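# Eject the pipette tip into the bin, rehang the pipette

## Task

Remove the used tip from the pipette, for example by pressing the tip-ejector button next to the plunger, so that it ends up in the waste bin. The tip may be released and dropped only after at least half of its length is below the bin's rim; a drop from any higher fails at once. The bin must remain upright. The tip may contact nothing except the pipette and the bin; any other contact fails at once. Afterwards, hang the pipette back on its rack by the finger rest, vertical and at its original hanging height. It must stay there on its own, not because the robot is holding it.

## Robot and tools

Robot: one six-joint UR-style arm (joints from the base: shoulder pan, shoulder lift, elbow, wrist 1, wrist 2, wrist 3) carrying a 16-motor right hand. The hand has index, middle and ring fingers and a thumb. Only the fingertip rubber caps grip well. A rigid mast sits at the wrist on the palm side, at hand x +0.05 to +0.10, z -0.16 to -0.11, reaching out to y = +0.06 m, and it can collide with things.

Frames. Scene frame: origin on the table top under the arm base, +z up, +y to the left when facing along +x. Hand point frame: origin at the pinch point in front of the palm. +z runs along the straightened fingers toward the tips, +x runs across the palm away from the thumb, and +y points out of the palm face. The palm face is at y = -0.062 m. Knuckles are at z = -0.017 and straight fingertips reach 0.139 m beyond that. Bending a finger moves its tip toward +y.

The row: 24 numbers, each in [-1, 1], in one flat list, since there is only one arm.
1-6: dx, dy, dz, rx, ry, rz. These are an offset, not a pose. They are measured in the hand point's own axes from its pose in the latest result that reported it; before any such result, and in the second or later call of one reply, they count from where the robot is when the call starts. 1.0 means 0.6 m for dx to dz and 180 degrees for rx to rz. rx, ry, rz form a single rotation vector. In a multi-row action, every row counts from that same base pose, not from the row before it. All zeros drives the hand back to the base pose, so it does not act as a pause.
7-22: hinge goals for index_mcp, index_abd, index_pip, index_dip, middle (same four), ring (same four), then thumb_cmc, thumb_axl, thumb_mcp, thumb_ipl. Each is scaled linearly between the hinge's two stops. Values giving a straight hinge: _mcp +0.75, _abd 0.00, _pip +0.58, _dip +0.70, thumb_cmc +0.71, thumb_axl +0.68, thumb_mcp +0.23, thumb_ipl +0.17. Moving toward -1 curls a finger toward the palm and swings the thumb across to the front of the palm. A finger presses only while its goal lies past the object's surface.
23: current_limit, from 0 mA at -1 up to 550 mA at +1, with an 11 mA floor. Set very low, a motor may not lift its own finger.
24: speed. A hinge runs at (speed+1)/2 of 5.9 rad/s. The starting values are +0.4 and -0.6, and each stays in force until rewritten.

Tools.
execute_actions {actions, pictures}: actions is an empty list, which only reports the state with pictures, or a list with exactly one item. An action item is {rows: 1 to 15 rows, steps: 1 to 15}. A step lasts 1/30 s, and the last row repeats if steps outnumber rows. An action needs at least 5 steps. A wait item is {steps: up to 300}; it counts from the previous result, so reply time is included. The result comes back 5 steps before the action finishes, and those steps run while you compose the next reply. Pictures arrive only with an empty list or when pictures is true.
move {target, speed, stop_force}: target is one 24-number row with offsets defined as above. The hand then follows a straight path lasting 0.5 to 10 s. speed is in m/s, from 0.002 to 0.5, default 0.25; rotation is capped at twice that value in rad/s. stop_force, 9 to 40 N and optional, ends the path when the wrist sensor feels that much added push against the motion. The hand then backs up 2 steps and holds. Use it only with slow, non-rotating moves, and omit it when pulling away from a contact. The path ignores obstacles. The result line reads done, contact, off_target, moving, held or fault, plus the limits that acted (paced means the pose was clipped; held means a check blocked steps).
wait {seconds: 0 to 10}: lets time pass without sending anything.
zoom_image {camera, region [x0,y0,x1,y1] in pixels, up to 504x504}. Cameras: cam_head_left, cam_head_right, cam_high, cam_low (672x504), cam_wrist (616x616 fisheye).
read_manual {section: "licences"}: returns licence text only.
This cannot be undone.

Results: the hand point position in metres and quaternion wxyz in the scene frame, plus velocities; Hand target; joint positions and torques; Wrist force and Wrist torque in hand axes (offset up to about 4 N, noisy, saturating near 50 N); hand_goal, hand_measured, hand_current_ma and hand_state (moving, goal, blocked or overload); and warning lines such as pose unreachable, HELD, MOTOR HOT and the fault lines. Each commanded step is clipped to within 100 mm and 16 degrees of the measured pose, and the arm lags about 0.17 s behind. Far targets therefore need follow-up commands.

Avoid: releasing the tip before half of it is below the rim; letting the tip touch the table, the hand or anything else; tipping the bin; knocking objects off the table; pressing hard. The arm is stiff. A joint torque at its load limit (wrist joints 24.3 N m, held weight included) or any outside force of 150 N stops the arm for 10 s. A finger motor drawing 495 mA or more for 5 s shuts down for 10 s. Arm motors at 85 °C trigger a braking stop. A loose object may get nudged now and then, so check the final state before finishing.

Each tool is called as name([rows], argument=value, ...), one row to a line, values as JSON.

## Session

I'll start by looking at the scene.

execute_actions(actions=[])

Scene clock: 0.00 s of 9600.00 s.
end_effector_position=(+0.7454, -0.4267, +0.2417) hand_goal=(+0.754, +0.000, +0.576, +0.696, +0.754, +0.000, +0.576, +0.696, +0.754, +0.000, +0.576, +0.696, +0.714, +0.678, +0.226, +0.168) hand_measured=(+0.754, +0.000, +0.576, +0.696, +0.754, +0.000, +0.576, +0.696, +0.754, +0.000, +0.576, +0.696, +0.714, +0.678, +0.226, +0.168) hand_current_ma=(+0, +0, +0, +0, +0, +0, +0, +0, +0, +0, +0, +0, +0, +0, +0, +0) hand_state=(goal, goal, goal, goal, goal, goal, goal, goal, goal, goal, goal, goal, goal, goal, goal, goal) hand_current_limit=0.40 hand_speed=-0.60 end_effector_quat_wxyz=(+0.070, +0.815, +0.546, -0.180) end_effector_velocity=(-0.000, +0.000, -0.001) end_effector_angular_velocity=(+0.002, +0.000, -0.001)
Joint positions: [-0.525 -0.806  1.073 -1.826 -1.952 -0.177]
Joint velocities: [-0.001  0.     0.002 -0.     0.001  0.   ]
Joint torques (N m, as the arm reports them, + toward a larger angle): no reading
Motor temperatures (°C, as the motors report them): [34 35 32 40 36 42]
Wrist force (N, on the end effector, along its own x y z axes, offset not removed): no reading
Wrist torque (N m, same axes, about the end effector's origin, offset not removed): no reading
Hand target: +0.745, -0.427, +0.242; +0.070, +0.815, +0.546, -0.180

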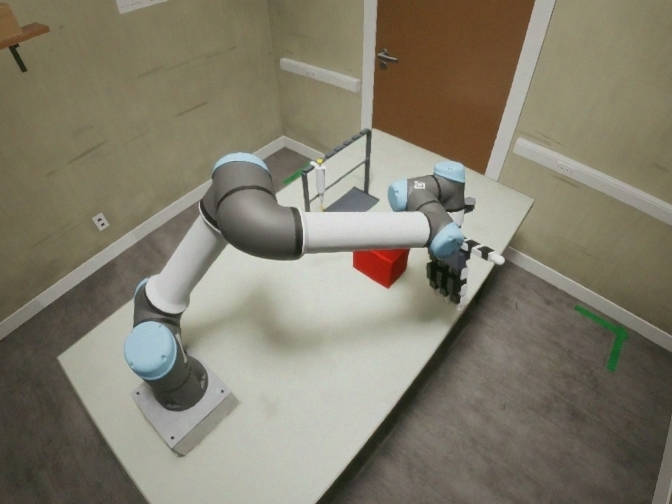

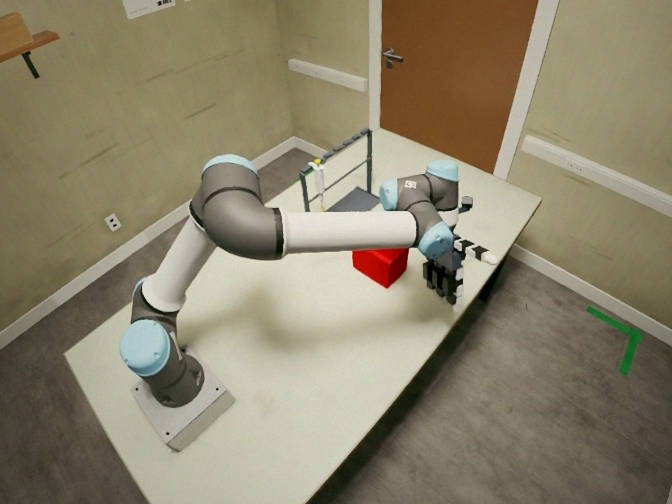

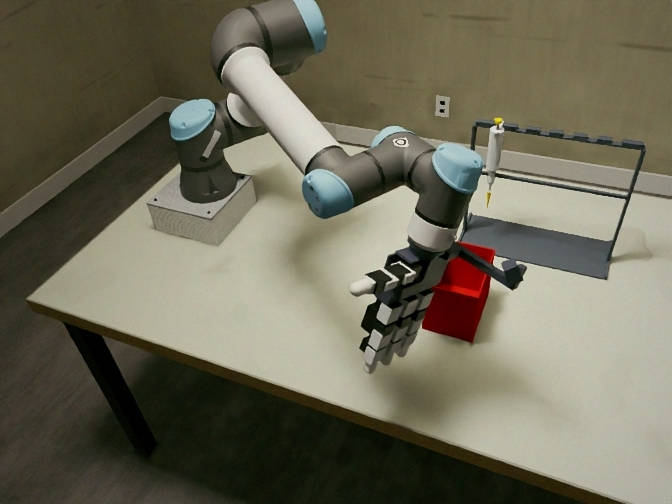

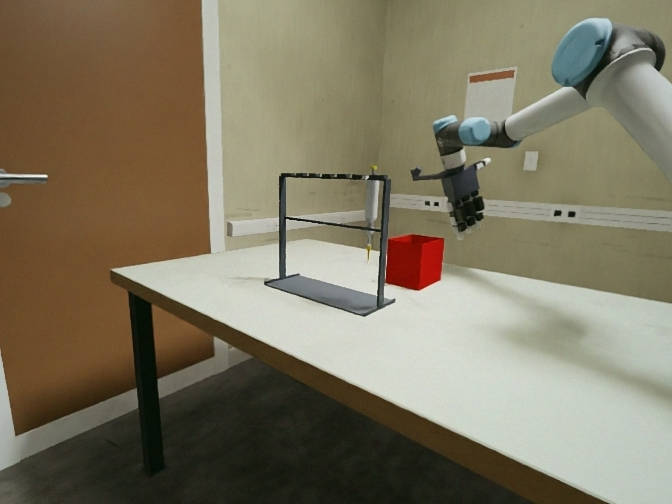

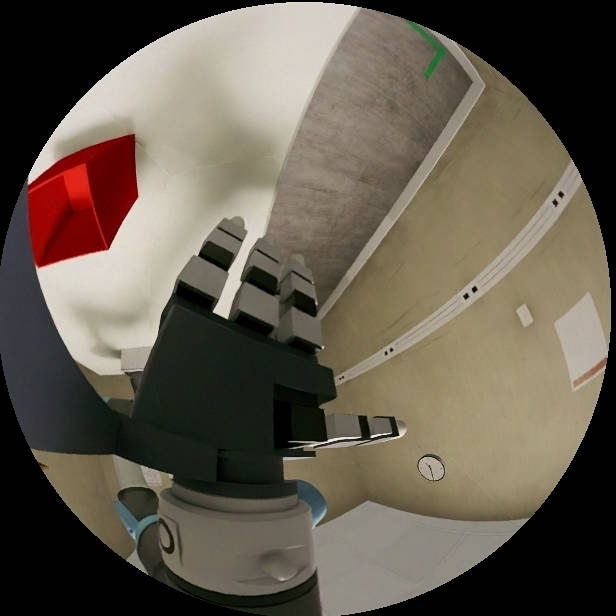

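zoom_image(camera="cam_high", region=[440, 100, 660, 290])

zoom_image(camera="cam_low", region=[320, 150, 460, 320])

zoom_image(camera="cam_head_left", region=[280, 120, 400, 230])

Region (440, 100, 660, 290) of cam_high's 672x504 image, scaled by 2.291, with more detail than that image has; it fills the top 435 rows of this view, and the rest is white.

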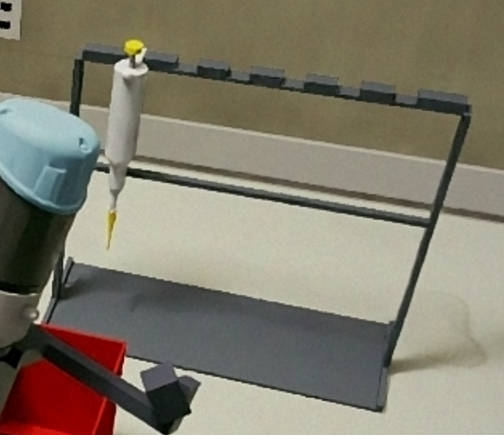

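Region (320, 150, 460, 320) of cam_low's 672x504 image, scaled by 2.965, with more detail than that image has; it fills the left 415 columns of this view, and the rest is white.

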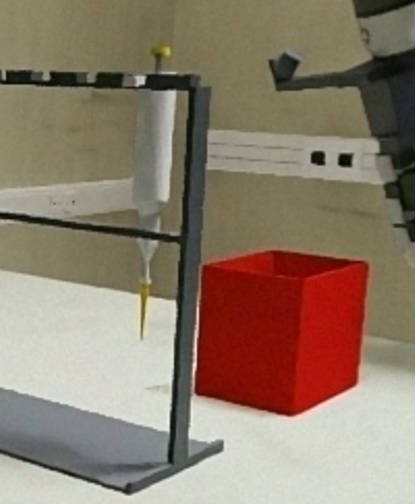

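Region (280, 120, 400, 230) of cam_head_left's 672x504 image, scaled by 4.200, with more detail than that image has; it fills the top 462 rows of this view, and the rest is white.

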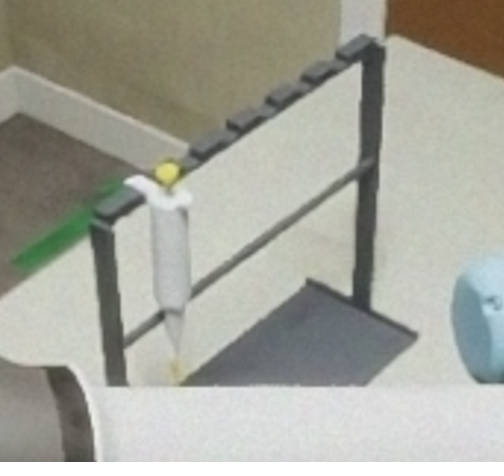

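zoom_image(camera="cam_high", region=[470, 105, 530, 165])

zoom_image(camera="cam_low", region=[345, 155, 400, 210])

zoom_image(camera="cam_head_right", region=[295, 145, 345, 195])

Region (470, 105, 530, 165) of cam_high's 672x504 image, scaled by 8.400, with more detail than that image has.

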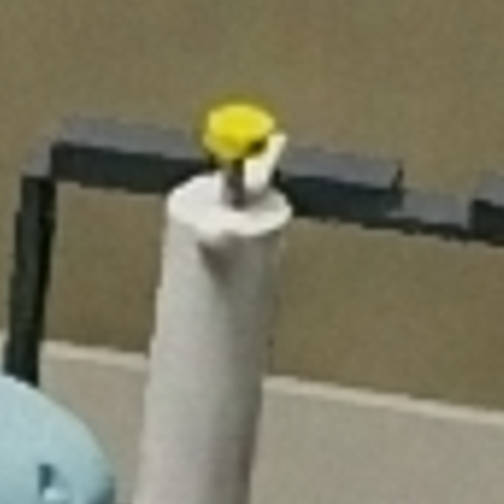

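Region (345, 155, 400, 210) of cam_low's 672x504 image, scaled by 9.164, with more detail than that image has.

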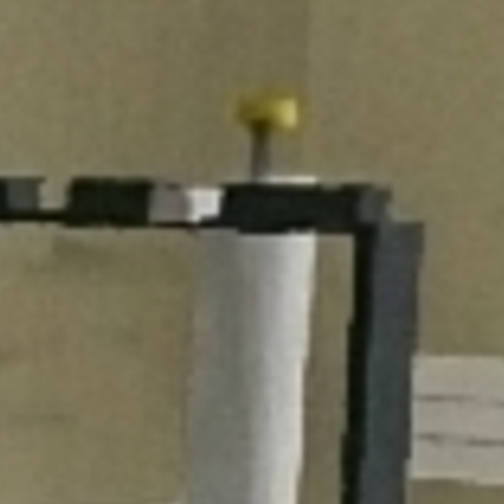

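Region (295, 145, 345, 195) of cam_head_right's 672x504 image, scaled by 10.080, with more detail than that image has.

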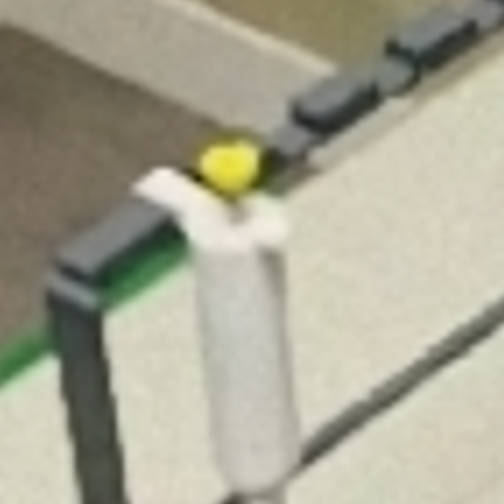

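move(target=[0.0757, -0.359, -0.283, -0.5574, -0.2667, -0.3557, 0.754, 0, 0.576, 0.696, 0.754, 0, 0.576, 0.696, 0.754, 0, 0.576, 0.696, 0.714, 0.678, 0.226, 0.168, 0.4, -0.6], speed=0.25)

Scene clock: 14.60 s of 9600.00 s.
end_effector_position=(+0.6001, -0.2500, +0.3998) hand_goal=(+0.754, +0.000, +0.576, +0.696, +0.754, +0.000, +0.576, +0.696, +0.754, +0.000, +0.576, +0.696, +0.714, +0.678, +0.226, +0.168) hand_measured=(+0.754, -0.002, +0.576, +0.696, +0.754, -0.002, +0.576, +0.696, +0.754, -0.002, +0.576, +0.696, +0.716, +0.678, +0.224, +0.168) hand_current_ma=(+2, -13, +4, +0, +1, -12, +4, +0, +1, -12, +4, +0, +7, -4, -15, -2) hand_state=(goal, goal, goal, goal, goal, goal, goal, goal, goal, goal, goal, goal, goal, goal, goal, goal) hand_current_limit=0.40 hand_speed=-0.60 end_effector_quat_wxyz=(+0.707, -0.000, +0.707, +0.001) end_effector_velocity=(-0.001, +0.000, +0.001) end_effector_angular_velocity=(-0.004, -0.006, +0.009)
Joint positions: [-0.966 -0.934  1.88  -4.1   -0.559 -1.554]
Joint velocities: [-0.001  0.004 -0.008 -0.008  0.01   0.006]
Joint torques (N m, as the arm reports them, + toward a larger angle): [-12.49 -30.6  -20.94  -2.93   1.23   1.55]
Motor temperatures (°C, as the motors report them): [34 35 32 40 36 42]
Wrist force (N, on the end effector, along its own x y z axes, offset not removed): [-1.8 -2.6 2.6]
Wrist torque (N m, same axes, about the end effector's origin, offset not removed): [-0.42 0.17 -0.40]
Hand target: +0.600, -0.250, +0.400; +0.707, -0.001, +0.707, +0.001
Off the commanded pose: 0.000 m, 0 deg.
Kept back: nothing.
After step 90, 6.63 s passed at rest.
move: done
camera_calibration (this result's frames):
cam_wrist: T_world_to_cam=[[-0.0603445, 0.6223, 0.78045, -0.0943155], [-0.686915, -0.593179, 0.419865, 0.0588266], [0.724228, -0.510766, 0.463262, -0.622239], [0, 0, 0, 1]] pos_world=[0.48536, -0.224231, 0.337169]

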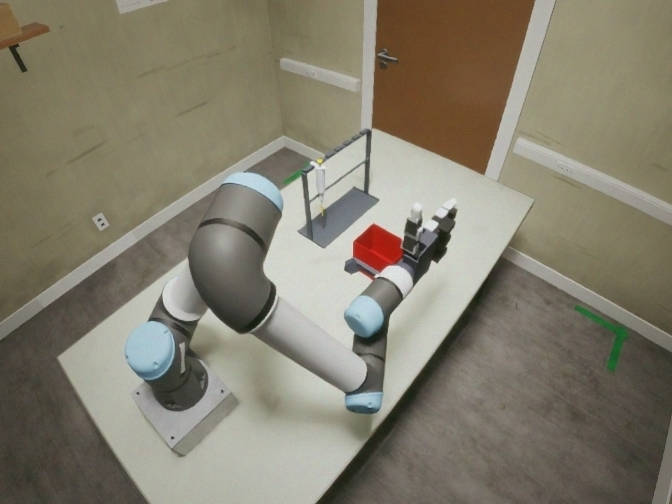

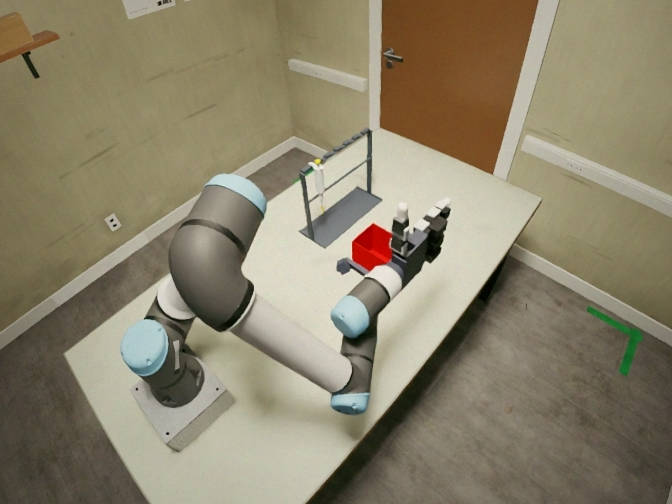

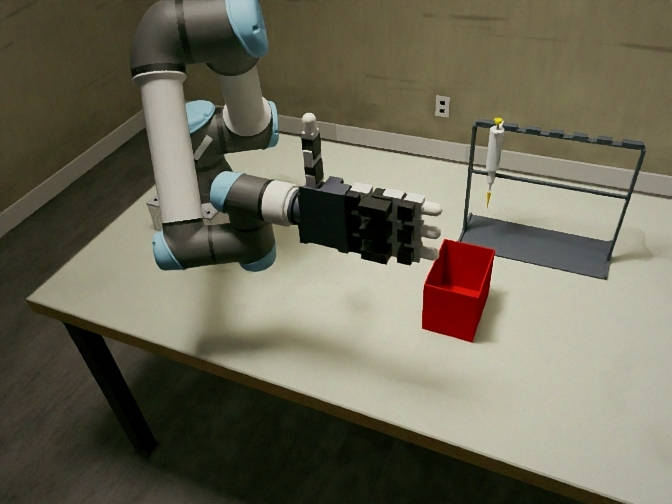

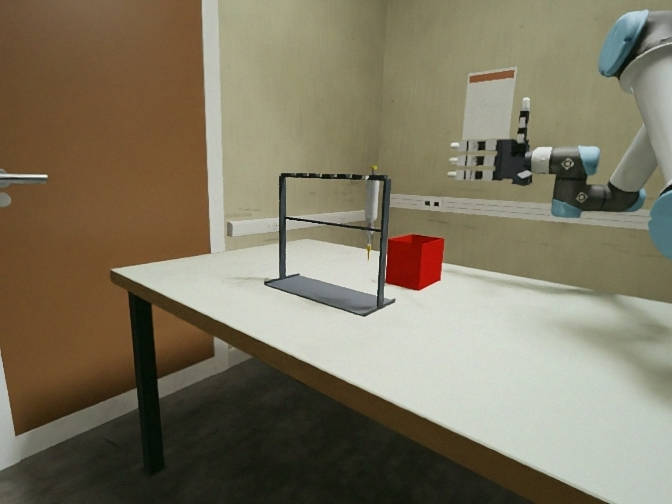

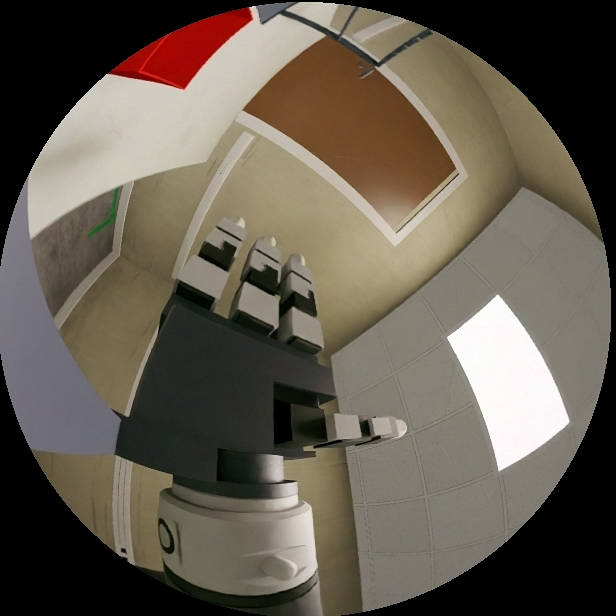

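zoom_image(camera="cam_low", region=[430, 80, 570, 220])

zoom_image(camera="cam_high", region=[270, 100, 510, 350])

zoom_image(camera="cam_head_left", region=[280, 120, 480, 300])

Region (430, 80, 570, 220) of cam_low's 672x504 image, scaled by 3.600, with more detail than that image has.

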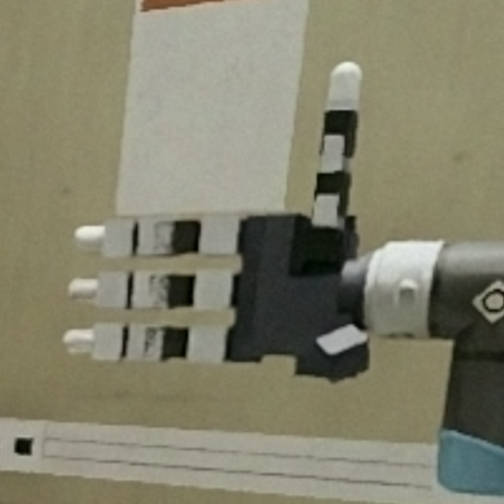

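Region (270, 100, 510, 350) of cam_high's 672x504 image, scaled by 2.016, with more detail than that image has; it fills the left 484 columns of this view, and the rest is white.

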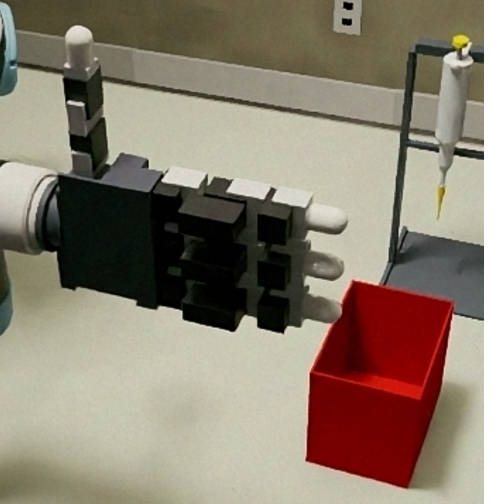

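Region (280, 120, 480, 300) of cam_head_left's 672x504 image, scaled by 2.520, with more detail than that image has; it fills the top 454 rows of this view, and the rest is white.

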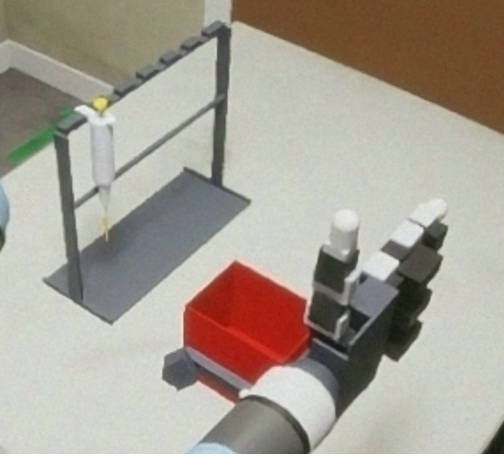

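move(target=[0.2563, 0.5558, 0.3198, -0.1111, 0, 0, 0.754, 0, 0.576, 0.696, 0.754, 0, 0.576, 0.696, 0.97, 0, 0.7, 0.696, 0.714, 0.678, 0.226, 0.168, 0.4, -0.6], speed=0.2)

Scene clock: 22.67 s of 9600.00 s.
end_effector_position=(+0.7917, +0.0833, +0.2455) hand_goal=(+0.754, +0.000, +0.576, +0.696, +0.754, +0.000, +0.576, +0.696, +0.970, +0.000, +0.700, +0.696, +0.714, +0.678, +0.226, +0.168) hand_measured=(+0.754, -0.004, +0.576, +0.696, +0.754, -0.002, +0.576, +0.696, +0.968, -0.002, +0.698, +0.696, +0.716, +0.678, +0.224, +0.168) hand_current_ma=(+2, -14, +4, +0, +1, -13, +4, +0, -11, -13, -13, +0, +7, -4, -12, -2) hand_state=(goal, goal, goal, goal, goal, goal, goal, goal, goal, goal, goal, goal, goal, goal, goal, goal) hand_current_limit=0.40 hand_speed=-0.60 end_effector_quat_wxyz=(+0.696, -0.123, +0.697, +0.123) end_effector_velocity=(+0.001, +0.001, -0.001) end_effector_angular_velocity=(+0.001, +0.001, -0.000)
Joint positions: [-0.301 -0.485  1.463 -4.129 -0.875 -1.563]
Joint velocities: [ 0.002  0.003 -0.005  0.002 -0.002  0.   ]
Joint torques (N m, as the arm reports them, + toward a larger angle): [ 11.76 -44.43 -20.39  -0.19  -1.54   1.45]
Motor temperatures (°C, as the motors report them): [34 35 32 40 36 42]
Wrist force (N, on the end effector, along its own x y z axes, offset not removed): [1.8 -1.5 2.7]
Wrist torque (N m, same axes, about the end effector's origin, offset not removed): [-0.65 -0.35 -0.01]
Hand target: +0.792, +0.083, +0.245; +0.696, -0.123, +0.697, +0.123
Off the commanded pose: 0.001 m, 0 deg.
Kept back: nothing.
After step 90, 2.40 s passed at rest.
move: done
camera_calibration (this result's frames):
cam_wrist: T_world_to_cam=[[-0.268846, 0.564976, 0.780079, 0.000215646], [-0.442395, -0.791846, 0.421031, 0.275562], [0.855575, -0.23191, 0.462827, -0.646393], [0, 0, 0, 1]] pos_world=[0.675003, 0.0681757, 0.18298]

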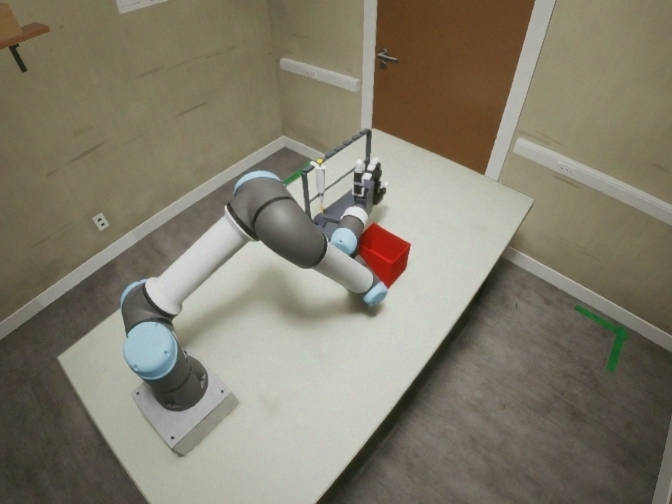

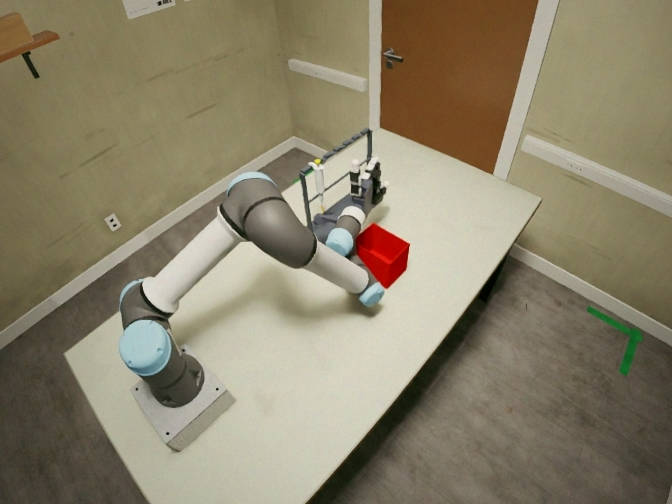

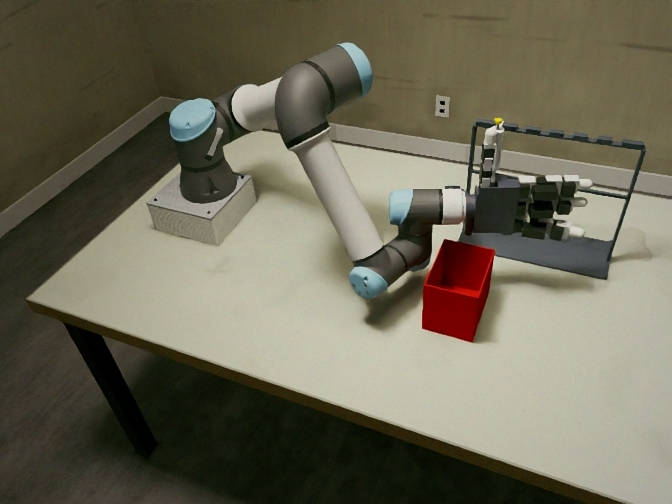

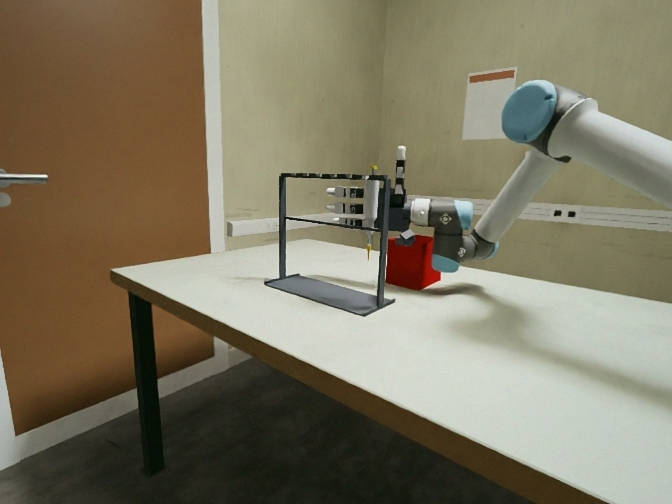

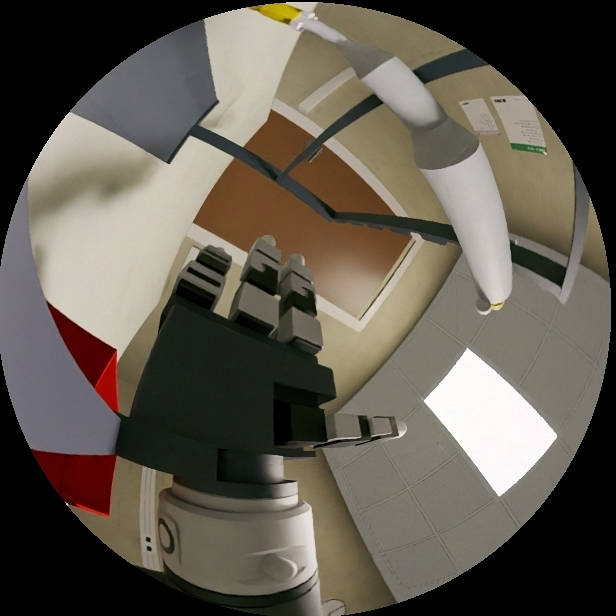

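zoom_image(camera="cam_wrist", region=[420, 220, 580, 340])

zoom_image(camera="cam_low", region=[310, 140, 450, 280])

Region (420, 220, 580, 340) of cam_wrist's 616x616 image, scaled by 3.150, with more detail than that image has; it fills the top 378 rows of this view, and the rest is white.

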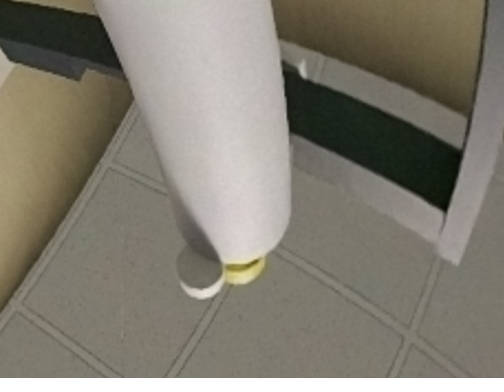

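Region (310, 140, 450, 280) of cam_low's 672x504 image, scaled by 3.600, with more detail than that image has.

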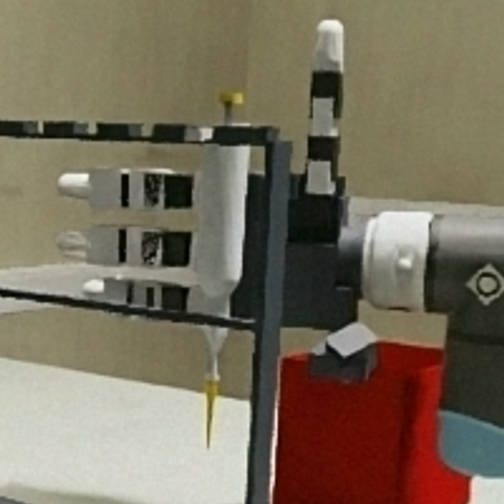

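move(target=[0.0108, 0.14, 0.0015, 0, 0, 0, 0.754, 0, 0.576, 0.696, 0.754, 0, 0.576, 0.696, 0.97, 0, 0.7, 0.696, 0.714, 0.678, 0.226, 0.168, 0.4, -0.6], speed=0.06, stop_force=10)

Scene clock: 27.50 s of 9600.00 s.
end_effector_position=(+0.7638, +0.1623, +0.2389) hand_goal=(+0.754, +0.000, +0.576, +0.696, +0.754, +0.000, +0.576, +0.696, +0.970, +0.000, +0.700, +0.696, +0.714, +0.678, +0.226, +0.168) hand_measured=(+0.754, -0.004, +0.576, +0.696, +0.754, -0.002, +0.576, +0.696, +0.968, -0.002, +0.698, +0.696, +0.716, +0.678, +0.224, +0.168) hand_current_ma=(+2, -14, +4, +0, +1, -13, +4, +0, -11, -13, -13, +0, +7, -4, -12, -2) hand_state=(goal, goal, goal, goal, goal, goal, goal, goal, goal, goal, goal, goal, goal, goal, goal, goal) hand_current_limit=0.40 hand_speed=-0.60 end_effector_quat_wxyz=(+0.696, -0.123, +0.697, +0.123) end_effector_velocity=(-0.001, +0.002, -0.000) end_effector_angular_velocity=(+0.000, +0.000, +0.000)
Joint positions: [-0.184 -0.513  1.574 -4.211 -0.993 -1.565]
Joint velocities: [ 0.003 -0.     0.002 -0.001 -0.003 -0.   ]
Joint torques (N m, as the arm reports them, + toward a larger angle): [ 11.7  -59.84  -2.19  -3.59  -1.73  -1.84]
Motor temperatures (°C, as the motors report them): [34 35 32 40 36 42]
Wrist force (N, on the end effector, along its own x y z axes, offset not removed): [1.7 -1.9 1.9]
Wrist torque (N m, same axes, about the end effector's origin, offset not removed): [-0.43 -0.42 0.02]
Hand target: +0.764, +0.162, +0.239; +0.696, -0.123, +0.697, +0.123
Off the commanded pose: 0.000 m, 0 deg.
Kept back: nothing.
After step 90, 0.03 s passed at rest.
move: done
camera_calibration (this result's frames):
cam_wrist: T_world_to_cam=[[-0.268803, 0.565159, 0.779962, -0.0468162], [-0.442352, -0.791752, 0.421252, 0.32851], [0.855611, -0.231784, 0.462824, -0.60121], [0, 0, 0, 1]] pos_world=[0.647134, 0.147206, 0.176384]

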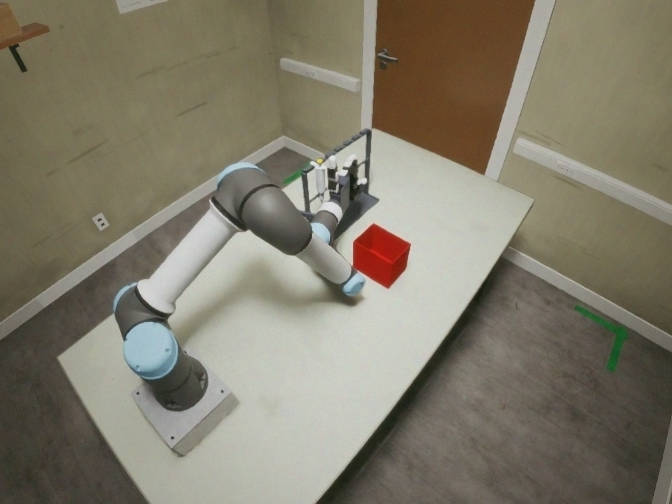

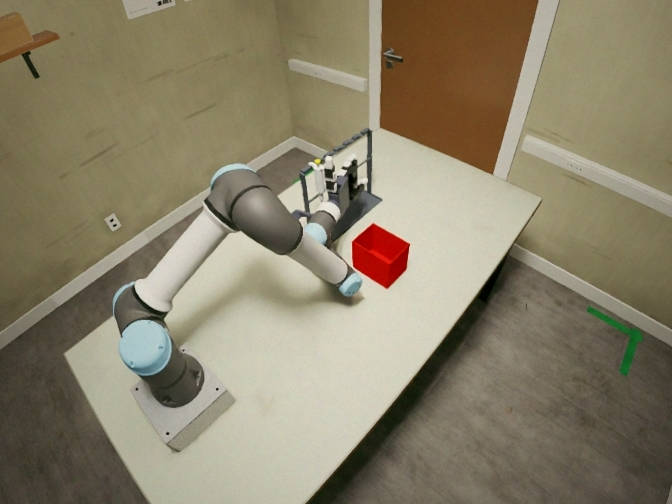

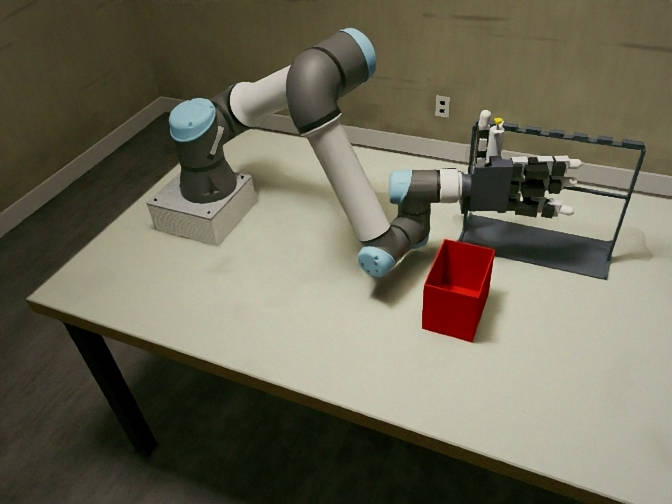

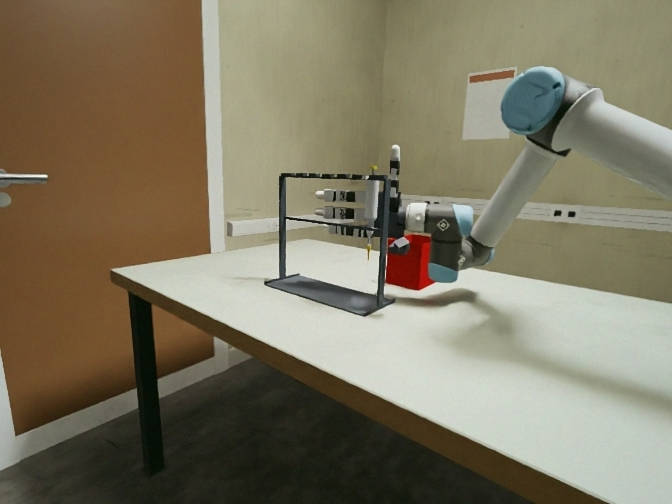

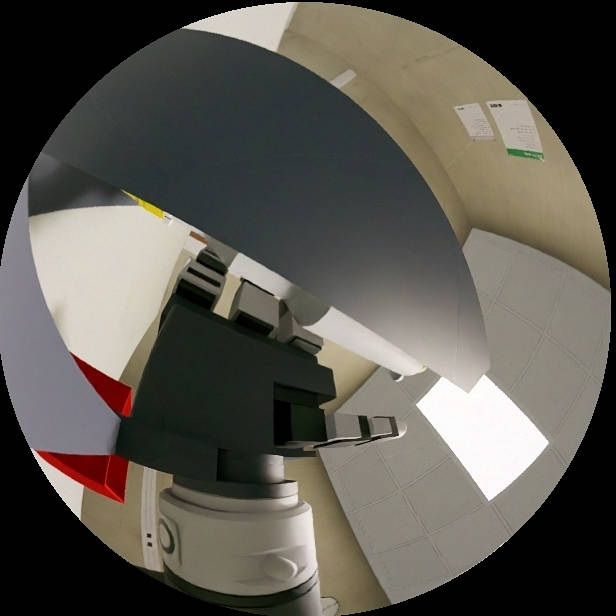

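zoom_image(camera="cam_low", region=[300, 140, 440, 280])

zoom_image(camera="cam_head_left", region=[285, 140, 385, 240])

Region (300, 140, 440, 280) of cam_low's 672x504 image, scaled by 3.600, with more detail than that image has.

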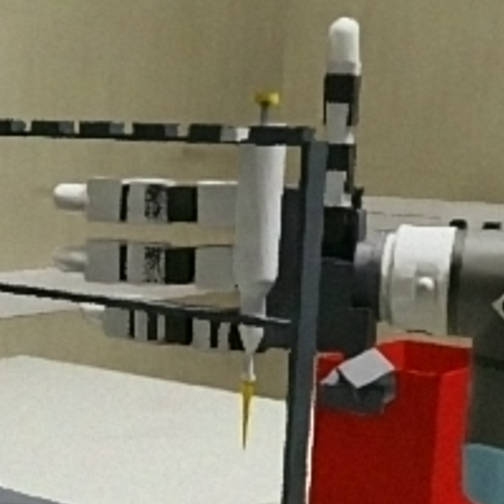

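Region (285, 140, 385, 240) of cam_head_left's 672x504 image, scaled by 5.040, with more detail than that image has.

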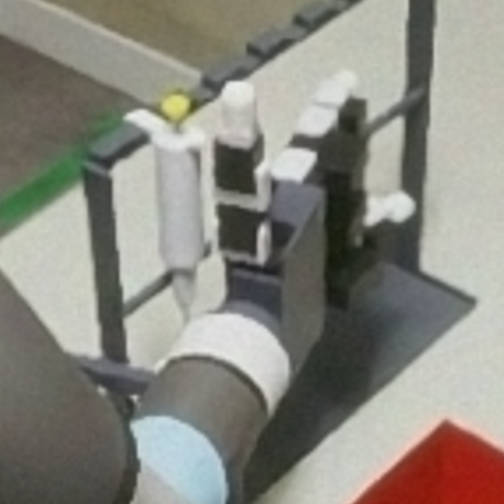

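move(target=[-0.0133, 0.0467, 0, 0, 0, 0, 0.754, 0, 0.576, 0.696, 0.754, 0, 0.576, 0.696, 0.97, 0, 0.7, 0.696, 0.714, 0.678, 0.226, 0.168, 0.4, -0.6], speed=0.02, stop_force=9)

Scene clock: 29.80 s of 9600.00 s.
end_effector_position=(+0.7543, +0.1885, +0.2468) hand_goal=(+0.754, +0.000, +0.576, +0.696, +0.754, +0.000, +0.576, +0.696, +0.970, +0.000, +0.700, +0.696, +0.714, +0.678, +0.226, +0.168) hand_measured=(+0.754, -0.004, +0.576, +0.696, +0.754, -0.002, +0.576, +0.696, +0.968, -0.002, +0.698, +0.696, +0.716, +0.678, +0.224, +0.168) hand_current_ma=(+2, -14, +4, +0, +1, -13, +4, +0, -11, -13, -13, +0, +7, -4, -12, -2) hand_state=(goal, goal, goal, goal, goal, goal, goal, goal, goal, goal, goal, goal, goal, goal, goal, goal) hand_current_limit=0.40 hand_speed=-0.60 end_effector_quat_wxyz=(+0.696, -0.123, +0.697, +0.123) end_effector_velocity=(-0.001, +0.002, +0.001) end_effector_angular_velocity=(-0.000, -0.001, -0.002)
Joint positions: [-0.141 -0.54   1.611 -4.221 -1.035 -1.565]
Joint velocities: [ 0.004 -0.002  0.003 -0.001 -0.005 -0.   ]
Joint torques (N m, as the arm reports them, + toward a larger angle): [ 10.89 -60.82  -0.7   -3.64  -1.23  -1.76]
Motor temperatures (°C, as the motors report them): [34 35 32 40 36 42]
Wrist force (N, on the end effector, along its own x y z axes, offset not removed): [-2.6 -0.9 -0.1]
Wrist torque (N m, same axes, about the end effector's origin, offset not removed): [-0.35 0.12 -0.23]
Hand target: +0.754, +0.189, +0.247; +0.696, -0.123, +0.697, +0.123
Off the commanded pose: 0.000 m, 0 deg.
Kept back: nothing.
move: done
camera_calibration (this result's frames):
cam_wrist: T_world_to_cam=[[-0.268797, 0.565223, 0.779917, -0.0703214], [-0.442336, -0.791721, 0.421327, 0.34166], [0.855621, -0.231734, 0.462831, -0.590648], [0, 0, 0, 1]] pos_world=[0.637597, 0.173374, 0.184264]

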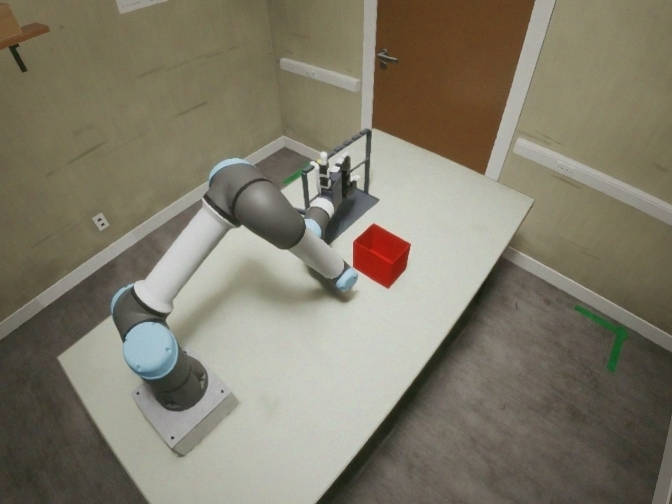

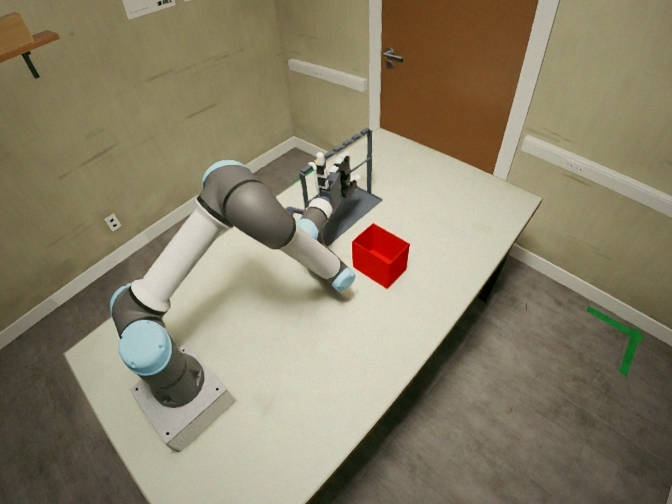

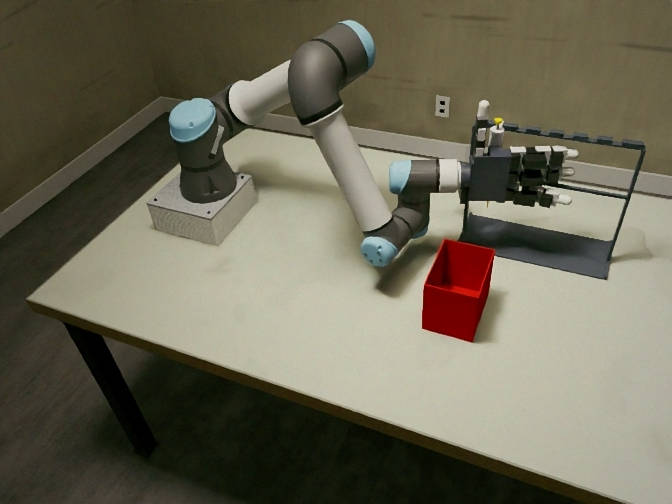

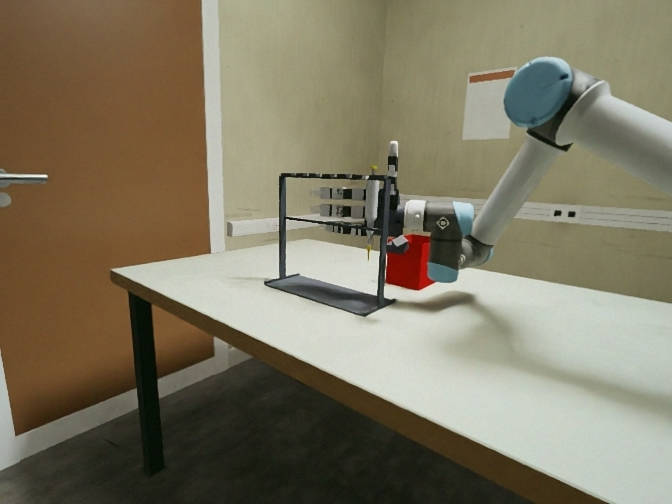

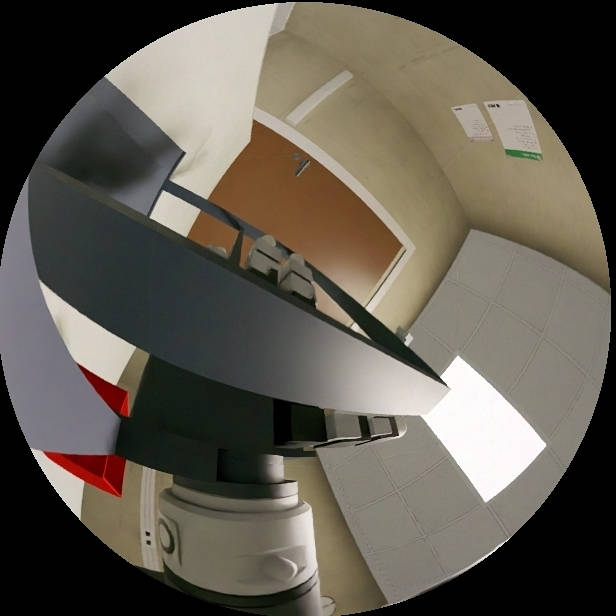

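zoom_image(camera="cam_high", region=[450, 95, 590, 225])

zoom_image(camera="cam_low", region=[300, 140, 440, 280])

zoom_image(camera="cam_wrist", region=[340, 290, 460, 400])

Region (450, 95, 590, 225) of cam_high's 672x504 image, scaled by 3.600, with more detail than that image has; it fills the top 468 rows of this view, and the rest is white.

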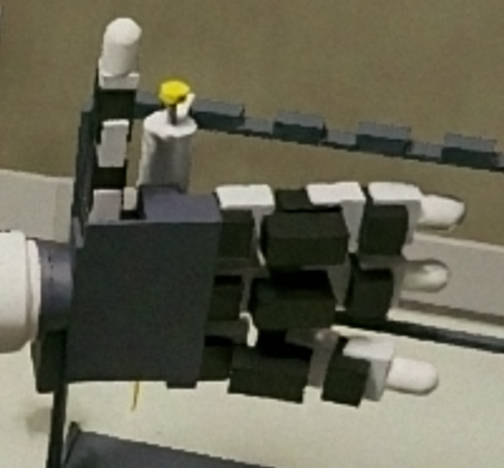

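Region (300, 140, 440, 280) of cam_low's 672x504 image, scaled by 3.600, with more detail than that image has.

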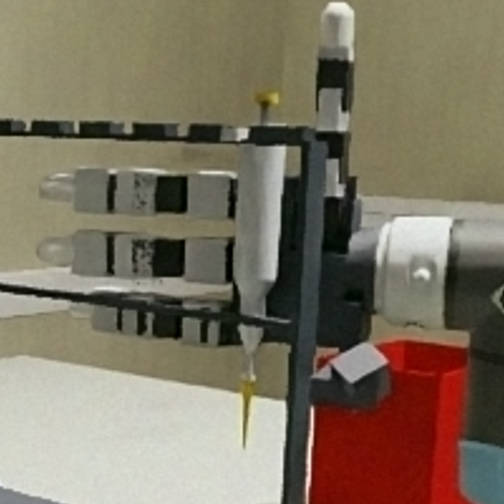

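Region (340, 290, 460, 400) of cam_wrist's 616x616 image, scaled by 4.200, with more detail than that image has; it fills the top 462 rows of this view, and the rest is white.

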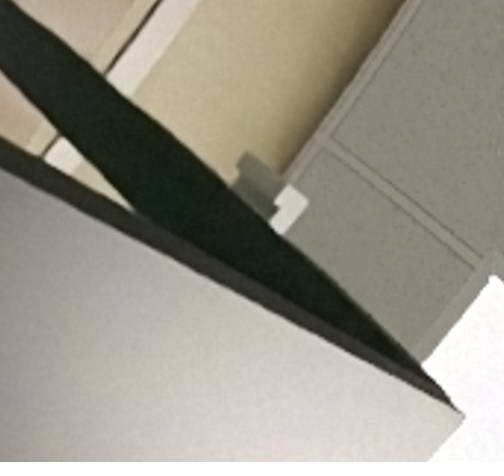

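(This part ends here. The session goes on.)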